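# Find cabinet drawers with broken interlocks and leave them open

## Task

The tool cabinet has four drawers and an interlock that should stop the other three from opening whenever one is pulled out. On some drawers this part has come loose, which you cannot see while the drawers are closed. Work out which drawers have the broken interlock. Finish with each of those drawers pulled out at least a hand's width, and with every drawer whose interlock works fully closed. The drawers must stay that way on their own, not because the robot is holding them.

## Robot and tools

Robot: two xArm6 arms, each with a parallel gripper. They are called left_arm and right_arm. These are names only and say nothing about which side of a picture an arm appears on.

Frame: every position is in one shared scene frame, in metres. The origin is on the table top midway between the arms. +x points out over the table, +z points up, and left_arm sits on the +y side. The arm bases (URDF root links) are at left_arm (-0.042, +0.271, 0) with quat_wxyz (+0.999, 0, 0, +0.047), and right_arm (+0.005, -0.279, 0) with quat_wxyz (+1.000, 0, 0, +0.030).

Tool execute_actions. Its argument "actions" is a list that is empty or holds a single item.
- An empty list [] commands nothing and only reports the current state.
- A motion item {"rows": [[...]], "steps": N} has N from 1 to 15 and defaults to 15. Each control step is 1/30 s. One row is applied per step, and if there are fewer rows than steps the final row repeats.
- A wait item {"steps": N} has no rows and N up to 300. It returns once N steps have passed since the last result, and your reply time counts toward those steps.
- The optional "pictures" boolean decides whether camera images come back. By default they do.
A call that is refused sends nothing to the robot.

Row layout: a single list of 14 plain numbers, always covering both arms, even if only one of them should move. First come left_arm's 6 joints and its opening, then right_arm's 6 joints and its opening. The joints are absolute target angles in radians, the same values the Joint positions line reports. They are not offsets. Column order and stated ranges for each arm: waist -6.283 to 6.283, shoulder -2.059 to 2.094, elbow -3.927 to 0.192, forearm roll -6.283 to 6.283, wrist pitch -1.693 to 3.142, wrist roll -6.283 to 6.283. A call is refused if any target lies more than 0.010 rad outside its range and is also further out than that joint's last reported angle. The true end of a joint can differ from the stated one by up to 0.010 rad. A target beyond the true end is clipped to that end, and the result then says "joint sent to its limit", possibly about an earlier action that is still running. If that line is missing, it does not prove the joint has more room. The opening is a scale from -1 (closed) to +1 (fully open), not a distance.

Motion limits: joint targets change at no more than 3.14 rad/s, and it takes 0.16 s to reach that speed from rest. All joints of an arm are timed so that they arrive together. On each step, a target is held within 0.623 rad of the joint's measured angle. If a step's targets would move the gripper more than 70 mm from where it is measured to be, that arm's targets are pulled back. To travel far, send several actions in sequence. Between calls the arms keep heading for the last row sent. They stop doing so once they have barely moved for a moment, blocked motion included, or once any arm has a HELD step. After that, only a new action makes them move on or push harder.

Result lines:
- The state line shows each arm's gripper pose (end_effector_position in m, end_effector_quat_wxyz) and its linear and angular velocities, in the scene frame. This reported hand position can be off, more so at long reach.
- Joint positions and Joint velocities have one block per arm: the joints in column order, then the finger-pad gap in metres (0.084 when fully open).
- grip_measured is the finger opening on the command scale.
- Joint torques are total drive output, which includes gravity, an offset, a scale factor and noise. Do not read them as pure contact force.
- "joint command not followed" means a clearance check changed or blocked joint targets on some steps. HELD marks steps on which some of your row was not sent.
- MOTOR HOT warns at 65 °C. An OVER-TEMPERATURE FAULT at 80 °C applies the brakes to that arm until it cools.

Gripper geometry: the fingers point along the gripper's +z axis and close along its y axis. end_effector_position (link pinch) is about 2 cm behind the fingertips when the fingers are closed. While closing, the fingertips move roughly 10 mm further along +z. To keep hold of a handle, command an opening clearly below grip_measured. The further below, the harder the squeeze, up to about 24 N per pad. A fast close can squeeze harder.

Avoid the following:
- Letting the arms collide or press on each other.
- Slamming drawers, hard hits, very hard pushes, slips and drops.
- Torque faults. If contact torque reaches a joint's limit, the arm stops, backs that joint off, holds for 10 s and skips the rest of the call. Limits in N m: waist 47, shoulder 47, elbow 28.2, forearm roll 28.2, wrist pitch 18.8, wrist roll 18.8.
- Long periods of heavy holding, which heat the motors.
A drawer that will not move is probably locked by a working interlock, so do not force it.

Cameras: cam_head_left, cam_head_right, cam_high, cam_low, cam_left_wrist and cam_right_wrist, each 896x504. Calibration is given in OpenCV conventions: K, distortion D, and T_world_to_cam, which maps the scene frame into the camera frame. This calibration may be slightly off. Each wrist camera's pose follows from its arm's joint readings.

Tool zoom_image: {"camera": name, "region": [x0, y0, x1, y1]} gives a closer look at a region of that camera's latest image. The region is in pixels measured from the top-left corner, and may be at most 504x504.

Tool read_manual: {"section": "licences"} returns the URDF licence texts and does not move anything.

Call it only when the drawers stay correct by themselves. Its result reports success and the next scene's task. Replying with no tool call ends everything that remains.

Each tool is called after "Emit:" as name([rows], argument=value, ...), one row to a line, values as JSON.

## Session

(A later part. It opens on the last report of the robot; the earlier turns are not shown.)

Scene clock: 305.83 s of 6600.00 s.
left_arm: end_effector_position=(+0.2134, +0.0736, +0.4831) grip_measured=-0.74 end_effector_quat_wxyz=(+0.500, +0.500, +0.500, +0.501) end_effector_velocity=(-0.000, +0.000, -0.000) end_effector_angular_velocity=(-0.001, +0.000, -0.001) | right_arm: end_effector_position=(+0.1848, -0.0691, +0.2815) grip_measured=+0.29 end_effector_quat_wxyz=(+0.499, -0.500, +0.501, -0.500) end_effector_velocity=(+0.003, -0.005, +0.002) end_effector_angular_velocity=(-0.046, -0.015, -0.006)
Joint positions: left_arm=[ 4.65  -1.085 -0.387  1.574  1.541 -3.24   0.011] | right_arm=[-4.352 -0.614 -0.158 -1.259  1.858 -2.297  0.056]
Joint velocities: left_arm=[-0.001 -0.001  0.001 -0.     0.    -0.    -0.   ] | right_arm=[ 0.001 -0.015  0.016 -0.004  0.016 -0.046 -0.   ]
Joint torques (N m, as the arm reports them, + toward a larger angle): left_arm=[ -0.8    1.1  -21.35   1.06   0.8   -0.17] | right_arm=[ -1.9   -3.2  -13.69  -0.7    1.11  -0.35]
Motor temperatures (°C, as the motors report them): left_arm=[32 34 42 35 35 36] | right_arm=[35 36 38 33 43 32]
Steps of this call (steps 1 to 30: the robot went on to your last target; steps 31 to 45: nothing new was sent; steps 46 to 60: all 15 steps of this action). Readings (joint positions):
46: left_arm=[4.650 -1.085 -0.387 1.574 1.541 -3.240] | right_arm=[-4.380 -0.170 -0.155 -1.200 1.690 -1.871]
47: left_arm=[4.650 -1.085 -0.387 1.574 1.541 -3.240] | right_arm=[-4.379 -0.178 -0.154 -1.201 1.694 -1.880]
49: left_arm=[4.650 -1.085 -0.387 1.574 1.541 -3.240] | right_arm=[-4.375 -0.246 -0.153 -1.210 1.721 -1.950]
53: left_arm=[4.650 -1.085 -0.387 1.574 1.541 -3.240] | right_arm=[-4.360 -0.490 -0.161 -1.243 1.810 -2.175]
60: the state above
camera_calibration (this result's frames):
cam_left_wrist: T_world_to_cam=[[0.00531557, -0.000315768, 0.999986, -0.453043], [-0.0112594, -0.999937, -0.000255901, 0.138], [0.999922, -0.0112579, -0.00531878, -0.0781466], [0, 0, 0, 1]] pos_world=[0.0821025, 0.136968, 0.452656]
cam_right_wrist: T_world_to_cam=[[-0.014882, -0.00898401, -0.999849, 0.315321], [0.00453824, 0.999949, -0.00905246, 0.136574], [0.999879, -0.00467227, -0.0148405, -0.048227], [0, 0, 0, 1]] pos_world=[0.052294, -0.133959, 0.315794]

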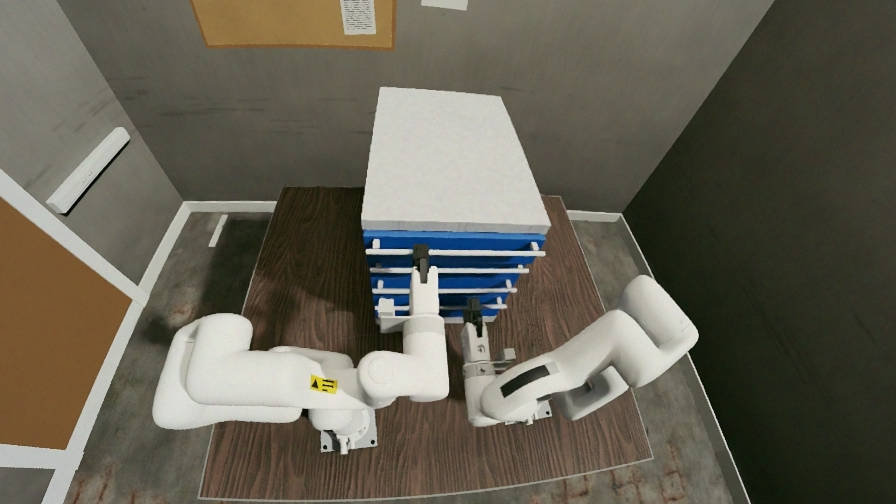

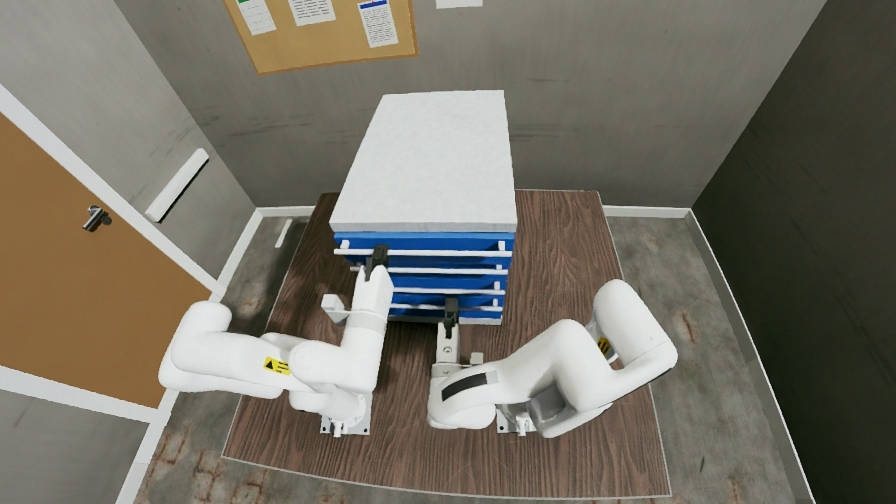

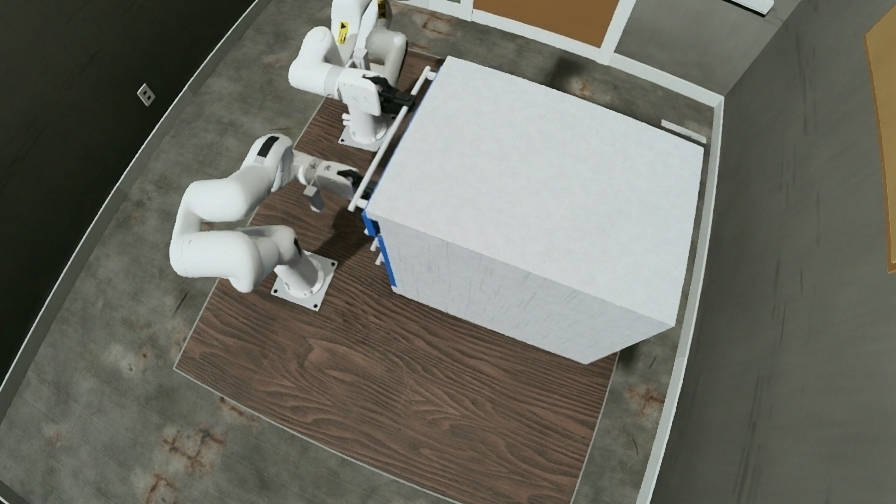

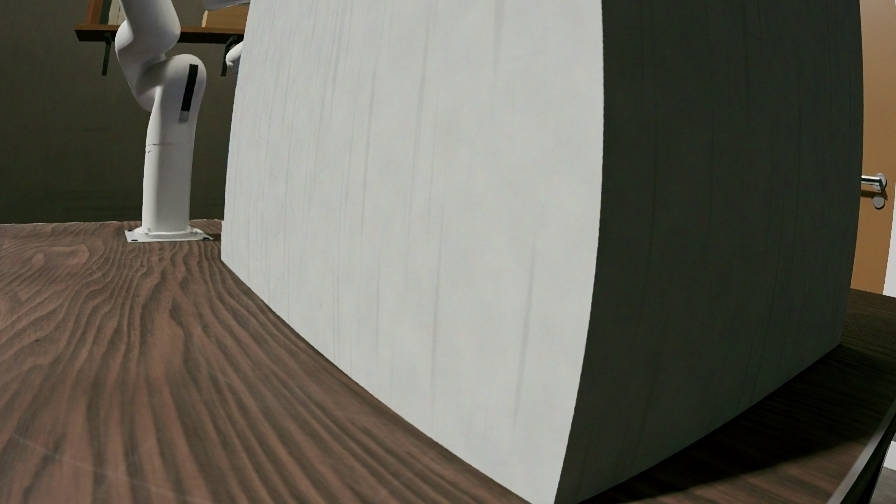

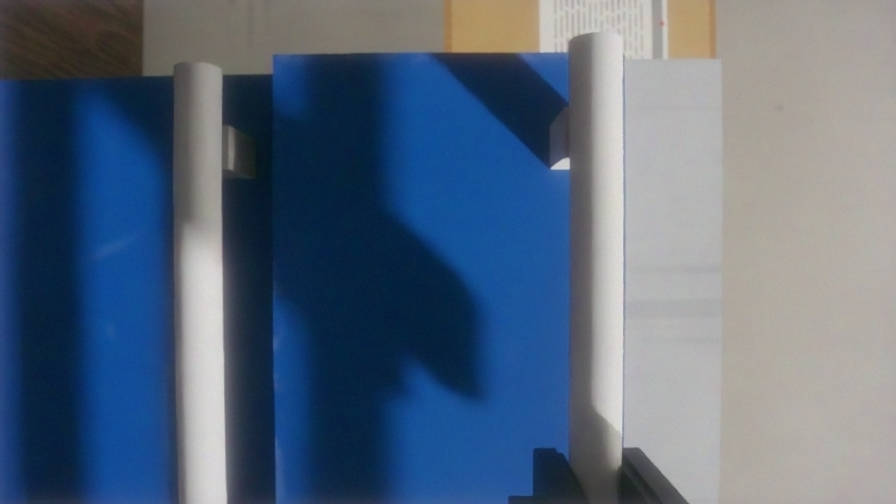

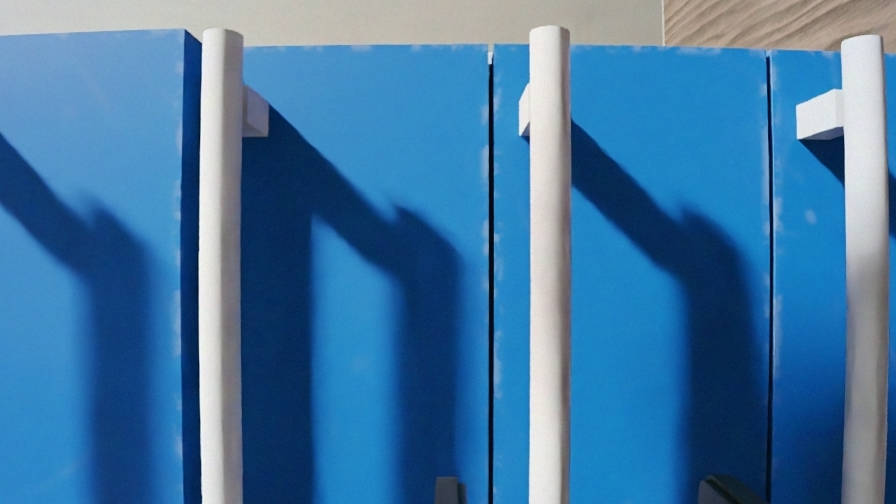

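Now forward to the handle.

Emit:
execute_actions([
  {"rows": [[4.650,-1.085,-0.387,1.574,1.541,-3.240,-1, -4.400,-0.642,-0.141,-1.300,1.830,-2.318,0.3],[4.650,-1.085,-0.387,1.574,1.541,-3.240,-1, -4.400,-0.642,-0.141,-1.300,1.830,-2.318,0.3],[4.650,-1.085,-0.387,1.574,1.541,-3.240,-1, -4.456,-0.663,-0.127,-1.343,1.793,-2.334,0.3],[4.650,-1.085,-0.387,1.574,1.541,-3.240,-1, -4.456,-0.663,-0.127,-1.343,1.793,-2.334,0.3],[4.650,-1.085,-0.387,1.574,1.541,-3.240,-1, -4.512,-0.682,-0.114,-1.386,1.756,-2.349,0.3],[4.650,-1.085,-0.387,1.574,1.541,-3.240,-1, -4.512,-0.682,-0.114,-1.386,1.756,-2.349,0.3],[4.650,-1.085,-0.387,1.574,1.541,-3.240,-1, -4.573,-0.696,-0.104,-1.430,1.713,-2.360,0.3],[4.650,-1.085,-0.387,1.574,1.541,-3.240,-1, -4.573,-0.696,-0.104,-1.430,1.713,-2.360,0.3],[4.650,-1.085,-0.387,1.574,1.541,-3.240,-1, -4.634,-0.708,-0.096,-1.475,1.670,-2.370,0.3]], "steps": 15},
], pictures=false)

Emit:
execute_actions([
  {"steps": 15},
])

Scene clock: 308.73 s of 6600.00 s.
left_arm: end_effector_position=(+0.2134, +0.0736, +0.4830) grip_measured=-0.74 end_effector_quat_wxyz=(+0.500, +0.500, +0.500, +0.501) end_effector_velocity=(-0.000, +0.000, +0.000) end_effector_angular_velocity=(-0.002, +0.000, -0.000) | right_arm: end_effector_position=(+0.2332, -0.0698, +0.2832) grip_measured=+0.29 end_effector_quat_wxyz=(+0.500, -0.500, +0.500, -0.500) end_effector_velocity=(+0.021, +0.003, -0.001) end_effector_angular_velocity=(-0.007, +0.001, +0.018)
Joint positions: left_arm=[ 4.65  -1.085 -0.387  1.574  1.541 -3.24   0.011] | right_arm=[-4.625 -0.706 -0.097 -1.468  1.677 -2.368  0.056]
Joint velocities: left_arm=[-0.001 -0.001 -0.001 -0.     0.001 -0.    -0.   ] | right_arm=[-0.136 -0.03   0.02  -0.108 -0.11  -0.028  0.   ]
Joint torques (N m, as the arm reports them, + toward a larger angle): left_arm=[ -0.96   1.22 -21.21   1.03   0.58  -0.23] | right_arm=[ -0.45  -2.28 -14.99  -0.74   1.24  -0.09]
Motor temperatures (°C, as the motors report them): left_arm=[32 34 42 35 35 36] | right_arm=[35 36 38 33 43 32]
Steps of this call (steps 1 to 15: the robot went on to your last target; steps 16 to 72: nothing new was sent; steps 73 to 87: all 15 steps of this action). Readings (joint positions):
73: left_arm=[4.650 -1.085 -0.387 1.574 1.541 -3.240] | right_arm=[-4.353 -0.617 -0.159 -1.261 1.858 -2.300]
74: left_arm=[4.650 -1.085 -0.387 1.574 1.541 -3.240] | right_arm=[-4.359 -0.621 -0.156 -1.267 1.854 -2.303]
76: left_arm=[4.650 -1.085 -0.387 1.574 1.541 -3.240] | right_arm=[-4.388 -0.635 -0.147 -1.290 1.836 -2.313]
80: left_arm=[4.650 -1.085 -0.387 1.574 1.541 -3.240] | right_arm=[-4.481 -0.670 -0.122 -1.362 1.776 -2.339]
87: the state above

Scene clock: 309.23 s of 6600.00 s.
left_arm: end_effector_position=(+0.2134, +0.0736, +0.4830) grip_measured=-0.74 end_effector_quat_wxyz=(+0.500, +0.500, +0.500, +0.501) end_effector_velocity=(-0.000, -0.000, -0.000) end_effector_angular_velocity=(+0.001, -0.000, -0.001) | right_arm: end_effector_position=(+0.2345, -0.0695, +0.2831) grip_measured=+0.29 end_effector_quat_wxyz=(+0.500, -0.500, +0.500, -0.500) end_effector_velocity=(+0.000, +0.000, +0.000) end_effector_angular_velocity=(+0.001, +0.000, -0.001)
Joint positions: left_arm=[ 4.65  -1.085 -0.387  1.574  1.541 -3.24   0.011] | right_arm=[-4.634 -0.708 -0.096 -1.475  1.67  -2.37   0.056]
Joint velocities: left_arm=[ 0.     0.     0.001  0.    -0.002  0.     0.   ] | right_arm=[-0.001 -0.    -0.001 -0.    -0.    -0.001 -0.   ]
Joint torques (N m, as the arm reports them, + toward a larger angle): left_arm=[ -0.96   1.15 -21.27   1.13   0.61  -0.3 ] | right_arm=[ -1.92  -2.6  -14.74  -0.51   1.24  -0.24]
Motor temperatures (°C, as the motors report them): left_arm=[32 34 42 35 35 36] | right_arm=[35 36 38 33 43 32]
Steps of this call (steps 1 to 15: the robot went on to your last target). Readings (joint positions):
1: left_arm=[4.650 -1.085 -0.387 1.574 1.541 -3.240] | right_arm=[-4.629 -0.707 -0.097 -1.471 1.674 -2.369]
2: left_arm=[4.650 -1.085 -0.387 1.574 1.541 -3.240] | right_arm=[-4.631 -0.707 -0.097 -1.472 1.673 -2.369]
4: left_arm=[4.650 -1.085 -0.387 1.574 1.541 -3.240] | right_arm=[-4.632 -0.707 -0.096 -1.474 1.671 -2.370]
8: left_arm=[4.650 -1.085 -0.387 1.574 1.541 -3.240] | right_arm=[-4.633 -0.708 -0.096 -1.475 1.670 -2.370]
15: the state above
All arms were judged still, so your last target was given up. Only a new action makes them travel on or press farther. Fingers that are still opening or closing keep moving.
camera_calibration (this result's frames):
cam_left_wrist: T_world_to_cam=[[0.00533313, -0.000348282, 0.999986, -0.453028], [-0.0112619, -0.999937, -0.000288203, 0.138013], [0.999922, -0.0112602, -0.00533671, -0.0781376], [0, 0, 0, 1]] pos_world=[0.0821019, 0.136966, 0.452644]
cam_right_wrist: T_world_to_cam=[[-0.0125972, -0.00899714, -0.99988, 0.317114], [0.00372626, 0.999952, -0.00904474, 0.136885], [0.999914, -0.00383975, -0.0125631, -0.0984094], [0, 0, 0, 1]] pos_world=[0.101886, -0.134404, 0.317078]

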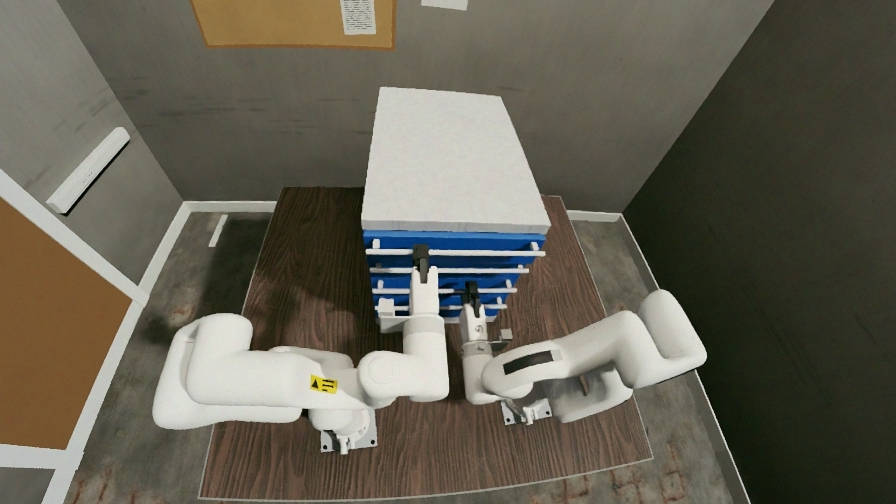

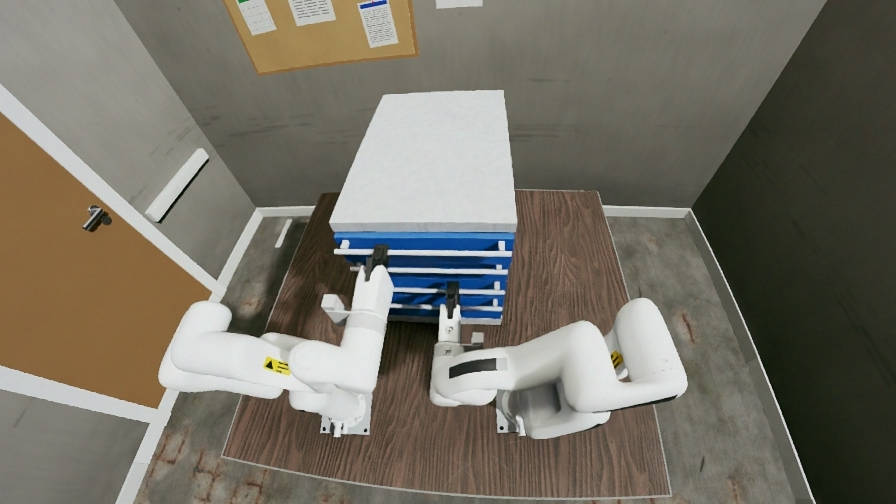

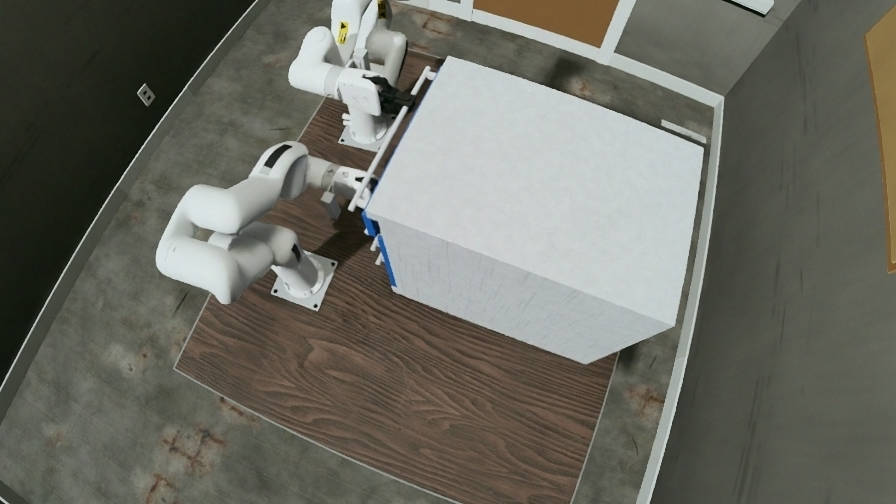

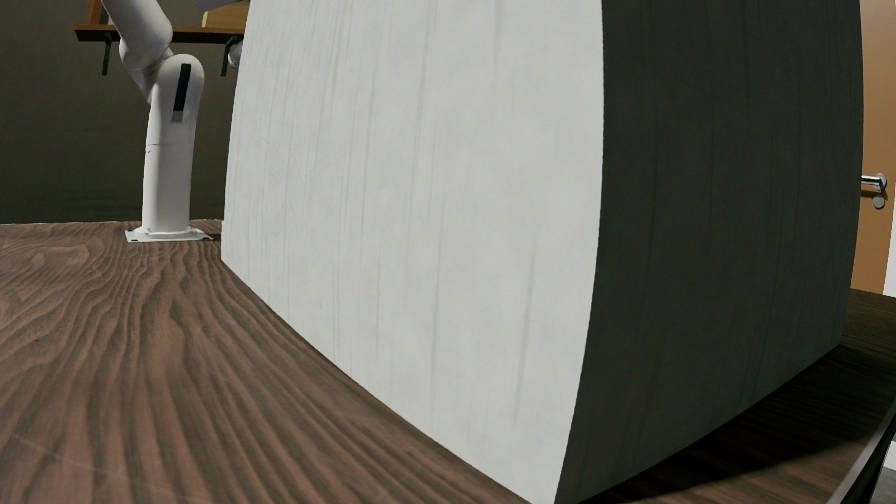

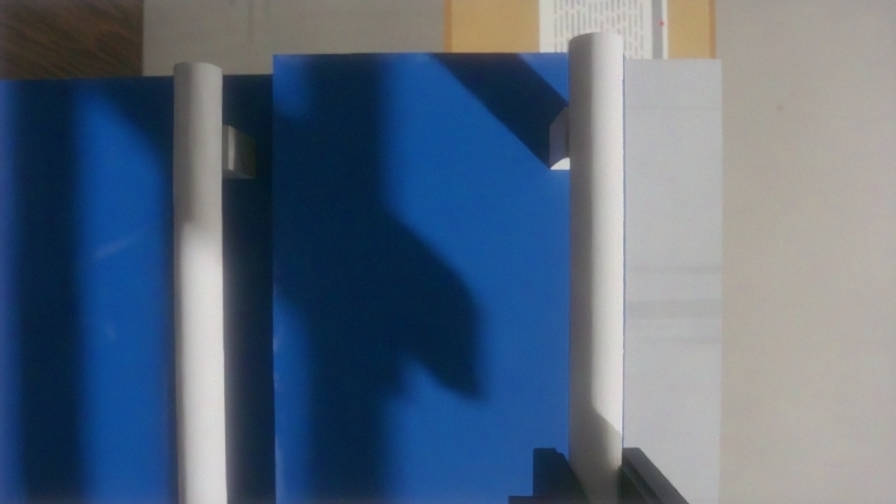

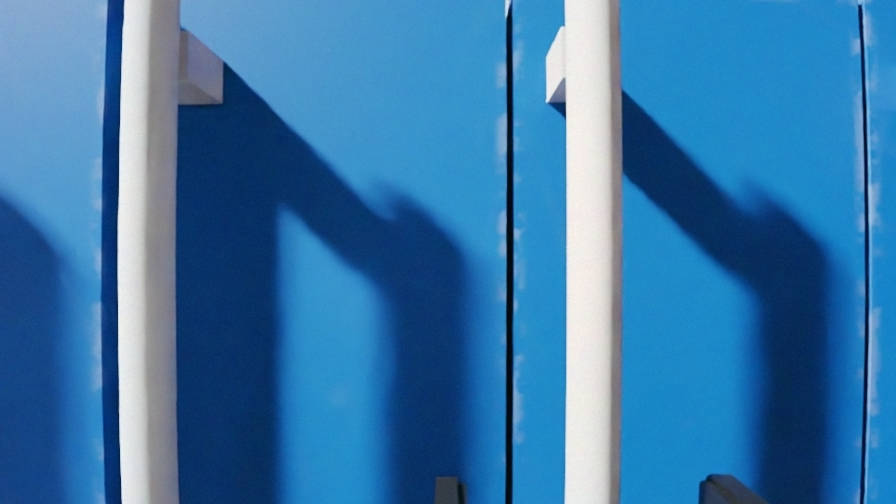

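Emit:
execute_actions([
  {"rows": [[4.650,-1.085,-0.387,1.574,1.541,-3.240,-1, -4.634,-0.708,-0.096,-1.475,1.670,-2.370,-1]], "steps": 15},
], pictures=false)

Scene clock: 310.90 s of 6600.00 s.
left_arm: end_effector_position=(+0.2134, +0.0736, +0.4830) grip_measured=-0.74 end_effector_quat_wxyz=(+0.500, +0.500, +0.500, +0.501) end_effector_velocity=(-0.000, -0.000, +0.001) end_effector_angular_velocity=(-0.002, -0.001, -0.001) | right_arm: end_effector_position=(+0.2345, -0.0695, +0.2832) grip_measured=-0.74 end_effector_quat_wxyz=(+0.500, -0.500, +0.500, -0.500) end_effector_velocity=(-0.000, +0.000, +0.000) end_effector_angular_velocity=(+0.001, -0.000, +0.001)
Joint positions: left_arm=[ 4.65  -1.085 -0.387  1.574  1.541 -3.24   0.011] | right_arm=[-4.634 -0.708 -0.096 -1.475  1.67  -2.37   0.011]
Joint velocities: left_arm=[-0.     0.001 -0.002  0.001 -0.001 -0.    -0.   ] | right_arm=[-0.    -0.    -0.    -0.001 -0.001  0.    -0.   ]
Joint torques (N m, as the arm reports them, + toward a larger angle): left_arm=[ -1.     1.25 -21.22   1.16   0.57  -0.24] | right_arm=[ -2.36  -2.75 -14.9   -0.5    1.11  -0.14]
Motor temperatures (°C, as the motors report them): left_arm=[32 34 42 35 35 36] | right_arm=[35 35 38 33 43 32]
Steps of this call (steps 1 to 35: nothing new was sent; steps 36 to 50: all 15 steps of this action). Readings (joint positions):
36: left_arm=[4.650 -1.085 -0.387 1.574 1.541 -3.240] | right_arm=[-4.634 -0.708 -0.096 -1.475 1.670 -2.370]
37: left_arm=[4.650 -1.085 -0.387 1.574 1.541 -3.240] | right_arm=[-4.634 -0.708 -0.096 -1.475 1.670 -2.370]
39: left_arm=[4.650 -1.085 -0.387 1.574 1.541 -3.240] | right_arm=[-4.634 -0.708 -0.096 -1.475 1.670 -2.370]
43: left_arm=[4.650 -1.085 -0.387 1.574 1.541 -3.240] | right_arm=[-4.634 -0.708 -0.096 -1.475 1.670 -2.370]
50: the state above

Emit:
execute_actions([
  {"rows": [
[4.650,-1.085,-0.387,1.574,1.541,-3.240,-1, -4.603,-0.703,-0.0995,-1.453,1.693,-2.366,-1],
[4.650,-1.085,-0.387,1.574,1.541,-3.240,-1, -4.572,-0.697,-0.1035,-1.430,1.715,-2.361,-1],
[4.650,-1.085,-0.387,1.574,1.541,-3.240,-1, -4.542,-0.690,-0.108,-1.408,1.736,-2.3555,-1],
[4.650,-1.085,-0.387,1.574,1.541,-3.240,-1, -4.512,-0.682,-0.1135,-1.386,1.756,-2.349,-1],
[4.650,-1.085,-0.387,1.574,1.541,-3.240,-1, -4.483,-0.673,-0.1195,-1.364,1.776,-2.342,-1],
[4.650,-1.085,-0.387,1.574,1.541,-3.240,-1, -4.455,-0.663,-0.126,-1.343,1.795,-2.3345,-1],
[4.650,-1.085,-0.387,1.574,1.541,-3.240,-1, -4.427,-0.653,-0.133,-1.321,1.813,-2.3265,-1],
[4.650,-1.085,-0.387,1.574,1.541,-3.240,-1, -4.400,-0.642,-0.1405,-1.300,1.830,-2.318,-1],
[4.650,-1.085,-0.387,1.574,1.541,-3.240,-1, -4.374,-0.630,-0.1485,-1.279,1.847,-2.309,-1],
[4.650,-1.085,-0.387,1.574,1.541,-3.240,-1, -4.349,-0.618,-0.157,-1.2585,1.863,-2.300,-1],
[4.650,-1.085,-0.387,1.574,1.541,-3.240,-1, -4.324,-0.606,-0.166,-1.2385,1.878,-2.291,-1],
[4.650,-1.085,-0.387,1.574,1.541,-3.240,-1, -4.300,-0.593,-0.1752,-1.2185,1.893,-2.282,-1],
[4.650,-1.085,-0.387,1.574,1.541,-3.240,-1, -4.277,-0.580,-0.1848,-1.199,1.907,-2.273,-1],
[4.650,-1.085,-0.387,1.574,1.541,-3.240,-1, -4.255,-0.567,-0.1948,-1.180,1.920,-2.2635,-1],
[4.650,-1.085,-0.387,1.574,1.541,-3.240,-1, -4.233,-0.554,-0.205,-1.161,1.932,-2.254,-1]], "steps": 15},
], pictures=false)

Emit:
execute_actions([
  {"steps": 12},
], pictures=false)

Scene clock: 321.50 s of 6600.00 s.
left_arm: end_effector_position=(+0.2134, +0.0736, +0.4830) grip_measured=-0.74 end_effector_quat_wxyz=(+0.500, +0.500, +0.500, +0.501) end_effector_velocity=(-0.000, -0.000, -0.000) end_effector_angular_velocity=(+0.001, +0.000, -0.001) | right_arm: end_effector_position=(+0.1785, -0.0696, +0.2830) grip_measured=-0.74 end_effector_quat_wxyz=(+0.500, -0.499, +0.500, -0.500) end_effector_velocity=(-0.151, -0.000, -0.000) end_effector_angular_velocity=(-0.008, -0.003, +0.002)
Joint positions: left_arm=[ 4.65  -1.085 -0.387  1.574  1.541 -3.24   0.011] | right_arm=[-4.32  -0.601 -0.17  -1.234  1.882 -2.288  0.011]
Joint velocities: left_arm=[ 0.     0.001 -0.    -0.    -0.001  0.    -0.   ] | right_arm=[ 0.726  0.379 -0.272  0.604  0.443  0.273 -0.   ]
Joint torques (N m, as the arm reports them, + toward a larger angle): left_arm=[ -0.93   1.07 -21.11   1.1    0.65  -0.36] | right_arm=[ -1.63  -2.72 -14.13  -0.65  -0.28   0.01]
Motor temperatures (°C, as the motors report them): left_arm=[32 34 42 35 35 36] | right_arm=[35 35 38 33 43 32]
Steps of this call (steps 1 to 15: the robot went on to your last target; steps 16 to 90: nothing new was sent; then 7.10 s passed at rest; steps 91 to 105: all 15 steps of this action). Readings (joint positions):
91: left_arm=[4.650 -1.085 -0.387 1.574 1.541 -3.240] | right_arm=[-4.633 -0.708 -0.096 -1.475 1.671 -2.370]
92: left_arm=[4.650 -1.085 -0.387 1.574 1.541 -3.240] | right_arm=[-4.628 -0.707 -0.097 -1.471 1.675 -2.369]
94: left_arm=[4.650 -1.085 -0.387 1.574 1.541 -3.240] | right_arm=[-4.600 -0.701 -0.100 -1.450 1.695 -2.365]
98: left_arm=[4.650 -1.085 -0.387 1.574 1.541 -3.240] | right_arm=[-4.503 -0.677 -0.117 -1.379 1.762 -2.345]
105: the state above

Scene clock: 321.90 s of 6600.00 s.
left_arm: end_effector_position=(+0.2134, +0.0736, +0.4830) grip_measured=-0.74 end_effector_quat_wxyz=(+0.500, +0.500, +0.500, +0.501) end_effector_velocity=(+0.000, +0.000, +0.000) end_effector_angular_velocity=(-0.000, -0.000, +0.000) | right_arm: end_effector_position=(+0.1599, -0.0697, +0.2830) grip_measured=-0.74 end_effector_quat_wxyz=(+0.500, -0.500, +0.500, -0.500) end_effector_velocity=(-0.001, -0.001, +0.000) end_effector_angular_velocity=(-0.000, -0.002, -0.001)
Joint positions: left_arm=[ 4.65  -1.085 -0.387  1.574  1.541 -3.24   0.011] | right_arm=[-4.234 -0.555 -0.204 -1.162  1.932 -2.254  0.011]
Joint velocities: left_arm=[ 0.001 -0.     0.     0.    -0.    -0.    -0.   ] | right_arm=[ 0.006  0.003 -0.002  0.005  0.006  0.002 -0.   ]
Joint torques (N m, as the arm reports them, + toward a larger angle): left_arm=[ -0.78   1.13 -21.17   1.2    0.64  -0.22] | right_arm=[ -0.37  -3.39 -13.78  -0.41  -0.31  -0.31]
Motor temperatures (°C, as the motors report them): left_arm=[32 34 42 35 35 36] | right_arm=[35 35 38 33 42 32]
Steps of this call (steps 1 to 12: the robot went on to your last target). Readings (joint positions):
1: left_arm=[4.650 -1.085 -0.387 1.574 1.541 -3.240] | right_arm=[-4.296 -0.589 -0.179 -1.214 1.896 -2.279]
2: left_arm=[4.650 -1.085 -0.387 1.574 1.541 -3.240] | right_arm=[-4.275 -0.577 -0.187 -1.196 1.909 -2.271]
4: left_arm=[4.650 -1.085 -0.387 1.574 1.541 -3.240] | right_arm=[-4.248 -0.562 -0.198 -1.174 1.924 -2.261]
8: left_arm=[4.650 -1.085 -0.387 1.574 1.541 -3.240] | right_arm=[-4.236 -0.555 -0.204 -1.163 1.931 -2.255]
12: the state above

Emit:
execute_actions([
  {"rows": [[4.662,-1.085,-0.387,1.575,1.529,-3.240,-1, -4.233,-0.554,-0.205,-1.161,1.932,-2.254,-1],[4.662,-1.085,-0.387,1.575,1.529,-3.240,-1, -4.233,-0.554,-0.205,-1.161,1.932,-2.254,-1],[4.662,-1.085,-0.387,1.575,1.529,-3.240,-1, -4.233,-0.554,-0.205,-1.161,1.932,-2.254,-1],[4.675,-1.085,-0.387,1.576,1.516,-3.240,-1, -4.233,-0.554,-0.205,-1.161,1.932,-2.254,-1]], "steps": 12},
], pictures=false)

Scene clock: 324.13 s of 6600.00 s.
left_arm: end_effector_position=(+0.2163, +0.0736, +0.4830) grip_measured=-0.74 end_effector_quat_wxyz=(+0.500, +0.500, +0.500, +0.500) end_effector_velocity=(+0.001, +0.000, +0.001) end_effector_angular_velocity=(-0.003, +0.000, -0.001) | right_arm: end_effector_position=(+0.1596, -0.0696, +0.2830) grip_measured=-0.74 end_effector_quat_wxyz=(+0.500, -0.500, +0.500, -0.500) end_effector_velocity=(-0.000, +0.000, +0.000) end_effector_angular_velocity=(+0.001, +0.001, +0.001)
Joint positions: left_arm=[ 4.674 -1.085 -0.387  1.576  1.516 -3.24   0.011] | right_arm=[-4.233 -0.554 -0.205 -1.161  1.932 -2.254  0.011]
Joint velocities: left_arm=[ 0.007 -0.002 -0.001  0.    -0.008  0.    -0.   ] | right_arm=[-0.    -0.    -0.001 -0.    -0.001  0.     0.   ]
Joint torques (N m, as the arm reports them, + toward a larger angle): left_arm=[ -0.1    1.51 -20.87   1.05   0.99  -0.22] | right_arm=[ -0.05  -3.88 -14.11  -0.98  -0.73  -0.16]
Motor temperatures (°C, as the motors report them): left_arm=[32 34 42 35 35 36] | right_arm=[35 35 38 33 42 32]
Steps of this call (steps 1 to 30: the robot went on to your last target; steps 31 to 55: nothing new was sent; steps 56 to 67: all 12 steps of this action). Readings (joint positions):
56: left_arm=[4.650 -1.085 -0.387 1.574 1.541 -3.240] | right_arm=[-4.233 -0.554 -0.205 -1.161 1.932 -2.254]
57: left_arm=[4.652 -1.085 -0.387 1.574 1.538 -3.240] | right_arm=[-4.233 -0.554 -0.205 -1.161 1.932 -2.254]
59: left_arm=[4.658 -1.085 -0.387 1.575 1.533 -3.240] | right_arm=[-4.233 -0.554 -0.205 -1.161 1.932 -2.254]
63: left_arm=[4.671 -1.085 -0.387 1.576 1.519 -3.240] | right_arm=[-4.233 -0.554 -0.205 -1.161 1.932 -2.254]
67: the state above

Emit:
execute_actions([
  {"rows": [[4.687,-1.085,-0.387,1.577,1.504,-3.240,-1, -4.233,-0.554,-0.205,-1.161,1.932,-2.254,-1],[4.687,-1.085,-0.387,1.577,1.504,-3.240,-1, -4.233,-0.554,-0.205,-1.161,1.932,-2.254,-1],[4.687,-1.085,-0.387,1.577,1.504,-3.240,-1, -4.233,-0.554,-0.205,-1.161,1.932,-2.254,-1],[4.700,-1.085,-0.387,1.579,1.491,-3.241,-1, -4.233,-0.554,-0.205,-1.161,1.932,-2.254,-1],[4.700,-1.085,-0.387,1.579,1.491,-3.241,-1, -4.233,-0.554,-0.205,-1.161,1.932,-2.254,-1],[4.700,-1.085,-0.387,1.579,1.491,-3.241,-1, -4.233,-0.554,-0.205,-1.161,1.932,-2.254,-1],[4.712,-1.084,-0.387,1.580,1.479,-3.241,-1, -4.233,-0.554,-0.205,-1.161,1.932,-2.254,-1]], "steps": 14},
], pictures=false)

Scene clock: 326.83 s of 6600.00 s.
left_arm: end_effector_position=(+0.2208, +0.0738, +0.4829) grip_measured=-0.74 end_effector_quat_wxyz=(+0.500, +0.500, +0.500, +0.500) end_effector_velocity=(+0.001, -0.000, -0.001) end_effector_angular_velocity=(+0.001, -0.000, -0.001) | right_arm: end_effector_position=(+0.1596, -0.0696, +0.2830) grip_measured=-0.74 end_effector_quat_wxyz=(+0.500, -0.500, +0.500, -0.500) end_effector_velocity=(-0.000, +0.000, +0.000) end_effector_angular_velocity=(-0.000, +0.000, -0.001)
Joint positions: left_arm=[ 4.711 -1.084 -0.387  1.58   1.48  -3.241  0.011] | right_arm=[-4.233 -0.554 -0.205 -1.161  1.932 -2.254  0.011]
Joint velocities: left_arm=[ 0.011  0.001  0.001  0.001 -0.012 -0.     0.   ] | right_arm=[ 0.     0.    -0.001  0.001  0.    -0.001  0.   ]
Joint torques (N m, as the arm reports them, + toward a larger angle): left_arm=[  0.69   1.31 -19.39   0.22   1.48  -0.2 ] | right_arm=[  0.07  -3.57 -14.08  -0.75  -0.88  -0.3 ]
Motor temperatures (°C, as the motors report them): left_arm=[32 34 42 35 35 36] | right_arm=[35 35 39 33 42 32]
Steps of this call (steps 1 to 15: the robot went on to your last target; steps 16 to 67: nothing new was sent; steps 68 to 81: all 14 steps of this action). Readings (joint positions):
68: left_arm=[4.675 -1.085 -0.387 1.576 1.516 -3.240] | right_arm=[-4.233 -0.554 -0.205 -1.161 1.932 -2.254]
69: left_arm=[4.677 -1.085 -0.387 1.576 1.513 -3.240] | right_arm=[-4.233 -0.554 -0.205 -1.161 1.932 -2.254]
71: left_arm=[4.683 -1.085 -0.387 1.577 1.508 -3.240] | right_arm=[-4.233 -0.554 -0.205 -1.161 1.932 -2.254]
75: left_arm=[4.699 -1.085 -0.387 1.579 1.492 -3.241] | right_arm=[-4.233 -0.554 -0.205 -1.161 1.932 -2.254]
81: the state above

Emit:
execute_actions([
  {"rows": [[4.729,-1.084,-0.388,1.581,1.462,-3.241,-1, -4.233,-0.554,-0.205,-1.161,1.932,-2.254,-1],[4.729,-1.084,-0.388,1.581,1.462,-3.241,-1, -4.233,-0.554,-0.205,-1.161,1.932,-2.254,-1],[4.745,-1.084,-0.388,1.583,1.446,-3.242,-1, -4.233,-0.554,-0.205,-1.161,1.932,-2.254,-1],[4.745,-1.084,-0.388,1.583,1.446,-3.242,-1, -4.233,-0.554,-0.205,-1.161,1.932,-2.254,-1],[4.762,-1.083,-0.388,1.584,1.429,-3.242,-1, -4.233,-0.554,-0.205,-1.161,1.932,-2.254,-1],[4.762,-1.083,-0.388,1.584,1.429,-3.242,-1, -4.233,-0.554,-0.205,-1.161,1.932,-2.254,-1],[4.779,-1.083,-0.388,1.586,1.412,-3.242,-1, -4.233,-0.554,-0.205,-1.161,1.932,-2.254,-1],[4.779,-1.083,-0.388,1.586,1.412,-3.242,-1, -4.233,-0.554,-0.205,-1.161,1.932,-2.254,-1],[4.795,-1.082,-0.388,1.588,1.396,-3.243,-1, -4.233,-0.554,-0.205,-1.161,1.932,-2.254,-1]], "steps": 15},
])

Scene clock: 330.47 s of 6600.00 s.
left_arm: end_effector_position=(+0.2306, +0.0742, +0.4827) grip_measured=-0.74 end_effector_quat_wxyz=(+0.500, +0.500, +0.500, +0.500) end_effector_velocity=(+0.004, +0.000, +0.000) end_effector_angular_velocity=(-0.001, +0.000, +0.000) | right_arm: end_effector_position=(+0.1596, -0.0696, +0.2830) grip_measured=-0.74 end_effector_quat_wxyz=(+0.500, -0.500, +0.500, -0.500) end_effector_velocity=(-0.000, -0.000, +0.000) end_effector_angular_velocity=(+0.000, +0.000, +0.000)
Joint positions: left_arm=[ 4.792 -1.082 -0.388  1.588  1.397 -3.243  0.011] | right_arm=[-4.233 -0.554 -0.205 -1.161  1.932 -2.254  0.011]
Joint velocities: left_arm=[ 0.031  0.002 -0.001  0.003 -0.03  -0.001  0.   ] | right_arm=[ 0. -0. -0.  0.  0.  0. -0.]
Joint torques (N m, as the arm reports them, + toward a larger angle): left_arm=[  3.27   0.57 -17.54  -0.73   3.32  -0.11] | right_arm=[ -0.17  -3.34 -14.22  -1.02  -0.94  -0.1 ]
Motor temperatures (°C, as the motors report them): left_arm=[32 34 42 35 35 36] | right_arm=[35 35 39 33 42 32]
Steps of this call (steps 1 to 15: the robot went on to your last target; steps 16 to 90: nothing new was sent; then 0.13 s passed at rest; steps 91 to 105: all 15 steps of this action). Readings (joint positions):
91: left_arm=[4.712 -1.084 -0.387 1.580 1.478 -3.241] | right_arm=[-4.233 -0.554 -0.205 -1.161 1.932 -2.254]
92: left_arm=[4.715 -1.084 -0.387 1.580 1.475 -3.241] | right_arm=[-4.233 -0.554 -0.205 -1.161 1.932 -2.254]
94: left_arm=[4.726 -1.084 -0.387 1.581 1.465 -3.241] | right_arm=[-4.233 -0.554 -0.205 -1.161 1.932 -2.254]
98: left_arm=[4.755 -1.083 -0.388 1.584 1.435 -3.242] | right_arm=[-4.233 -0.554 -0.205 -1.161 1.932 -2.254]
105: the state above
camera_calibration (this result's frames):
cam_left_wrist: T_world_to_cam=[[0.00597613, -0.000679032, 0.999982, -0.452935], [-0.0133861, -0.99991, -0.000598985, 0.139448], [0.999893, -0.0133822, -0.00598469, -0.0948472], [0, 0, 0, 1]] pos_world=[0.0994104, 0.137859, 0.452442]
cam_right_wrist: T_world_to_cam=[[-0.012853, -0.0090904, -0.999876, 0.316034], [0.0044686, 0.999948, -0.0091485, 0.13721], [0.999907, -0.00458563, -0.0128117, -0.0235483], [0, 0, 0, 1]] pos_world=[0.026995, -0.134438, 0.316948]

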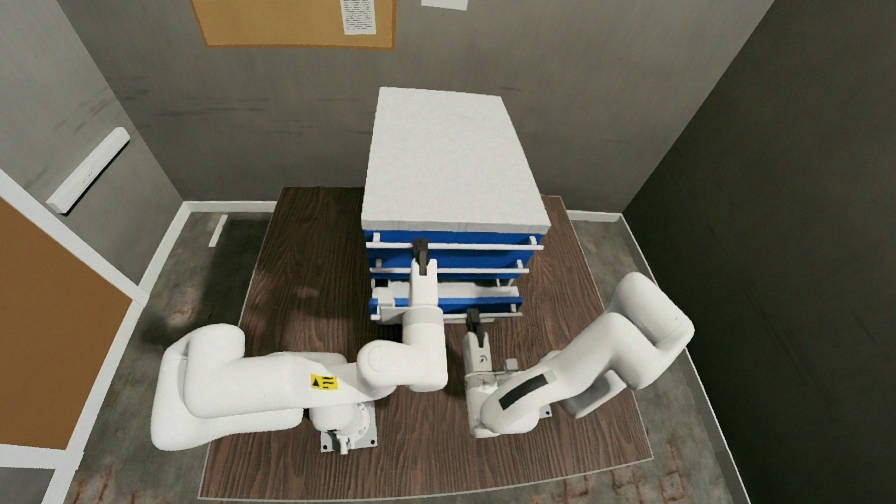

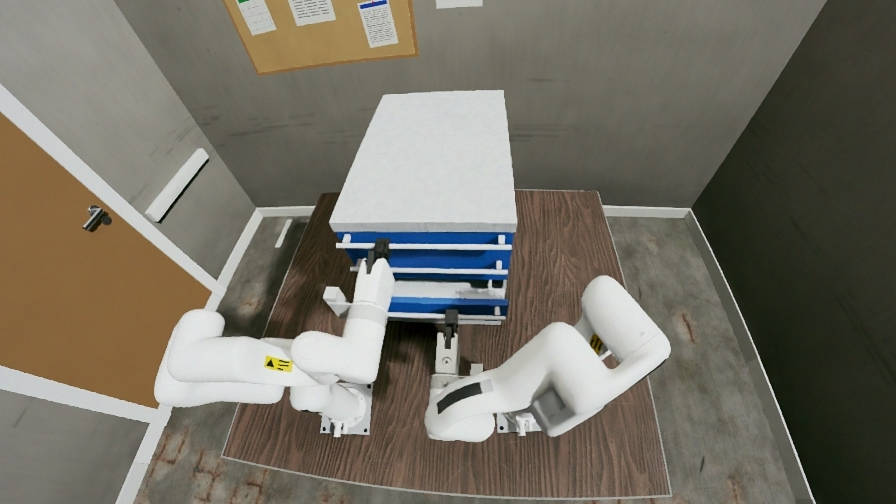

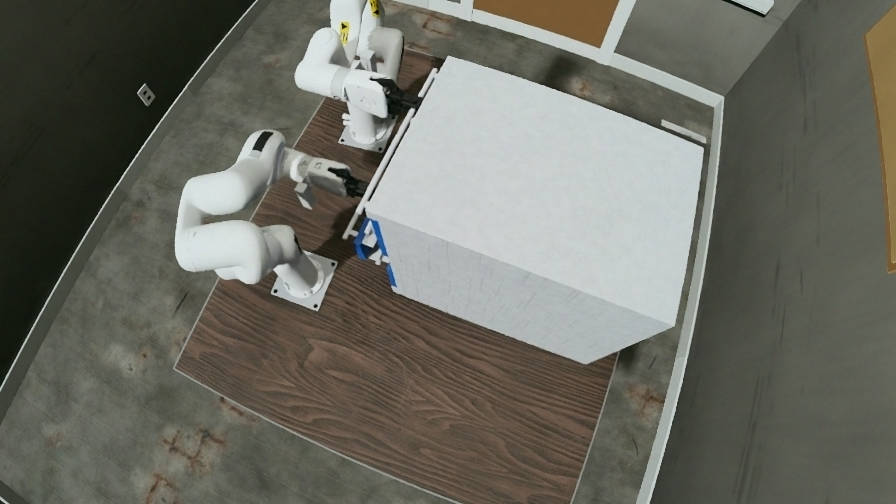

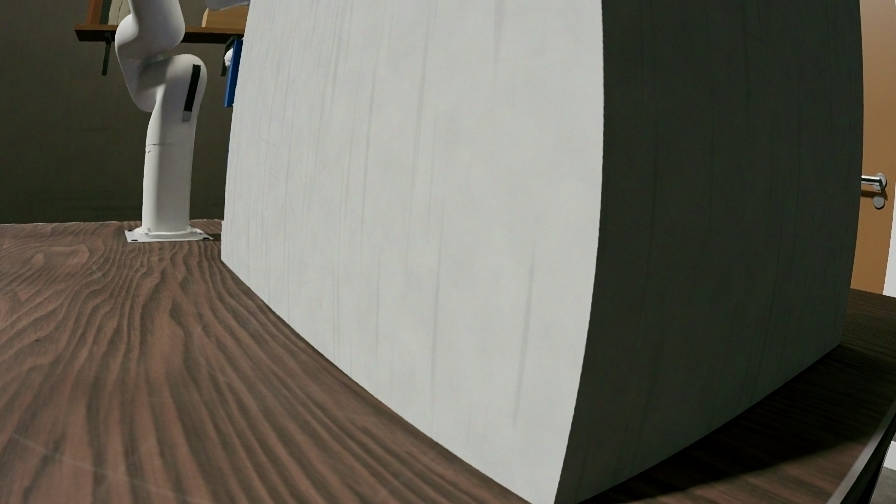

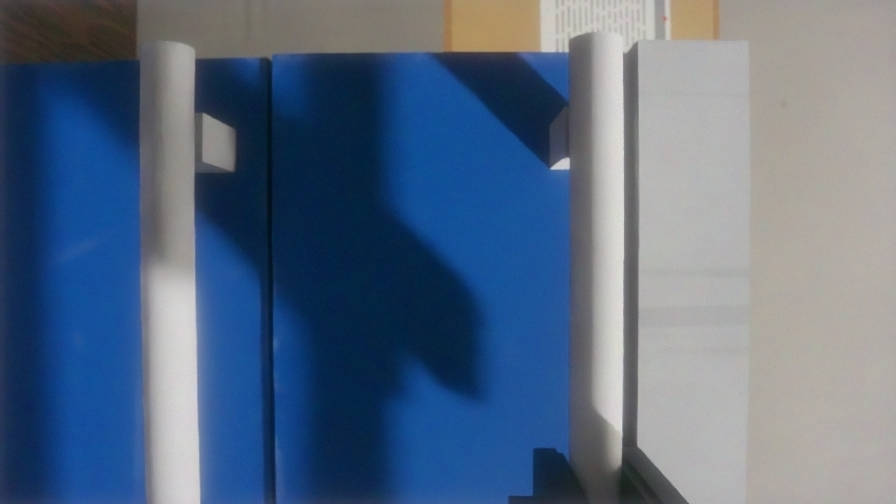

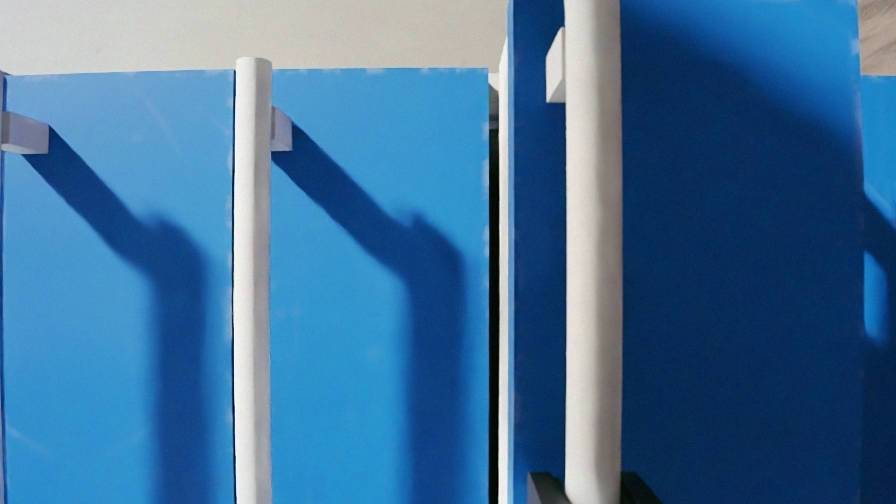

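Emit:
execute_actions([
  {"rows": [
[4.800,-1.082,-0.390,1.588,1.391,-3.243,-1, -4.212,-0.540,-0.2155,-1.1422,1.944,-2.2445,-1],
[4.800,-1.082,-0.390,1.588,1.391,-3.243,-1, -4.192,-0.526,-0.2263,-1.1238,1.955,-2.235,-1],
[4.806,-1.082,-0.390,1.589,1.385,-3.243,-1, -4.172,-0.512,-0.2373,-1.1058,1.966,-2.2255,-1],
[4.806,-1.082,-0.390,1.589,1.385,-3.243,-1, -4.153,-0.498,-0.2485,-1.0882,1.976,-2.2162,-1],
[4.812,-1.082,-0.390,1.589,1.379,-3.243,-1, -4.134,-0.484,-0.2599,-1.071,1.986,-2.207,-1],
[4.812,-1.082,-0.390,1.589,1.379,-3.243,-1, -4.116,-0.4695,-0.2716,-1.0543,1.995,-2.198,-1],
[4.812,-1.082,-0.390,1.589,1.379,-3.243,-1, -4.099,-0.455,-0.2835,-1.038,2.004,-2.189,-1],
[4.812,-1.082,-0.390,1.589,1.379,-3.243,-1, -4.082,-0.4405,-0.2955,-1.022,2.012,-2.1805,-1],
[4.812,-1.082,-0.390,1.589,1.379,-3.243,-1, -4.066,-0.426,-0.3077,-1.0064,2.020,-2.1722,-1],
[4.812,-1.082,-0.390,1.589,1.379,-3.243,-1, -4.051,-0.4115,-0.3201,-0.9912,2.028,-2.1641,-1],
[4.812,-1.082,-0.390,1.589,1.379,-3.243,-1, -4.036,-0.397,-0.3327,-0.9764,2.035,-2.1561,-1],
[4.812,-1.082,-0.390,1.589,1.379,-3.243,-1, -4.021,-0.3825,-0.3455,-0.9619,2.042,-2.1483,-1],
[4.812,-1.082,-0.390,1.589,1.379,-3.243,-1, -4.007,-0.368,-0.3584,-0.9478,2.049,-2.1406,-1]], "steps": 15},
], pictures=false)

Emit:
execute_actions([
  {"steps": 12},
], pictures=false)

Scene clock: 340.87 s of 6600.00 s.
left_arm: end_effector_position=(+0.2329, +0.0748, +0.4828) grip_measured=-0.74 end_effector_quat_wxyz=(+0.500, +0.500, +0.500, +0.499) end_effector_velocity=(+0.000, +0.000, +0.001) end_effector_angular_velocity=(-0.002, -0.000, -0.001) | right_arm: end_effector_position=(+0.1030, -0.0697, +0.2830) grip_measured=-0.74 end_effector_quat_wxyz=(+0.500, -0.500, +0.500, -0.500) end_effector_velocity=(-0.117, +0.000, +0.000) end_effector_angular_velocity=(-0.005, +0.002, +0.004)
Joint positions: left_arm=[ 4.811 -1.082 -0.389  1.589  1.378 -3.243  0.011] | right_arm=[-4.031 -0.392 -0.337 -0.971  2.037 -2.154  0.011]
Joint velocities: left_arm=[ 0.002 -0.001 -0.001  0.    -0.004 -0.    -0.   ] | right_arm=[ 0.348  0.334 -0.294  0.339  0.166  0.176  0.   ]
Joint torques (N m, as the arm reports them, + toward a larger angle): left_arm=[  9.67  -1.72 -18.19  -0.91   6.43  -0.32] | right_arm=[ -4.24  -8.27 -13.17  -2.58  -1.65  -0.23]
Motor temperatures (°C, as the motors report them): left_arm=[32 34 41 35 36 36] | right_arm=[35 35 39 33 42 32]
Steps of this call (steps 1 to 15: the robot went on to your last target; steps 16 to 90: nothing new was sent; then 6.90 s passed at rest; steps 91 to 105: all 15 steps of this action). Readings (joint positions):
91: left_arm=[4.795 -1.082 -0.388 1.588 1.396 -3.243] | right_arm=[-4.233 -0.554 -0.205 -1.161 1.932 -2.254]
92: left_arm=[4.796 -1.082 -0.388 1.588 1.395 -3.243] | right_arm=[-4.229 -0.551 -0.207 -1.157 1.935 -2.252]
94: left_arm=[4.799 -1.082 -0.389 1.588 1.391 -3.243] | right_arm=[-4.209 -0.537 -0.218 -1.139 1.946 -2.242]
98: left_arm=[4.809 -1.082 -0.389 1.588 1.382 -3.243] | right_arm=[-4.144 -0.490 -0.255 -1.079 1.981 -2.211]
105: the state above

Scene clock: 341.27 s of 6600.00 s.
left_arm: end_effector_position=(+0.2329, +0.0748, +0.4830) grip_measured=-0.74 end_effector_quat_wxyz=(+0.500, +0.500, +0.500, +0.499) end_effector_velocity=(-0.000, +0.000, +0.001) end_effector_angular_velocity=(-0.003, -0.000, -0.001) | right_arm: end_effector_position=(+0.0948, -0.0698, +0.2830) grip_measured=-0.74 end_effector_quat_wxyz=(+0.500, -0.500, +0.500, -0.500) end_effector_velocity=(-0.001, -0.000, +0.000) end_effector_angular_velocity=(-0.001, -0.001, -0.000)
Joint positions: left_arm=[ 4.812 -1.082 -0.39   1.589  1.378 -3.243  0.011] | right_arm=[-4.007 -0.368 -0.358 -0.948  2.049 -2.141  0.011]
Joint velocities: left_arm=[ 0.    -0.001 -0.001 -0.    -0.001 -0.001 -0.   ] | right_arm=[ 0.003  0.002 -0.002  0.003  0.002  0.001  0.   ]
Joint torques (N m, as the arm reports them, + toward a larger angle): left_arm=[  9.97  -2.19 -19.27  -0.5    6.5   -0.28] | right_arm=[  0.28  -6.51 -14.71  -1.78  -1.06  -0.23]
Motor temperatures (°C, as the motors report them): left_arm=[32 34 41 35 36 36] | right_arm=[35 35 39 33 42 32]
Steps of this call (steps 1 to 12: the robot went on to your last target). Readings (joint positions):
1: left_arm=[4.811 -1.082 -0.389 1.589 1.378 -3.243] | right_arm=[-4.022 -0.382 -0.345 -0.962 2.042 -2.149]
2: left_arm=[4.811 -1.082 -0.389 1.589 1.378 -3.243] | right_arm=[-4.016 -0.377 -0.350 -0.956 2.045 -2.146]
4: left_arm=[4.812 -1.082 -0.389 1.589 1.378 -3.243] | right_arm=[-4.010 -0.371 -0.355 -0.951 2.047 -2.143]
8: left_arm=[4.812 -1.082 -0.389 1.589 1.378 -3.243] | right_arm=[-4.008 -0.369 -0.357 -0.949 2.048 -2.141]
12: the state above


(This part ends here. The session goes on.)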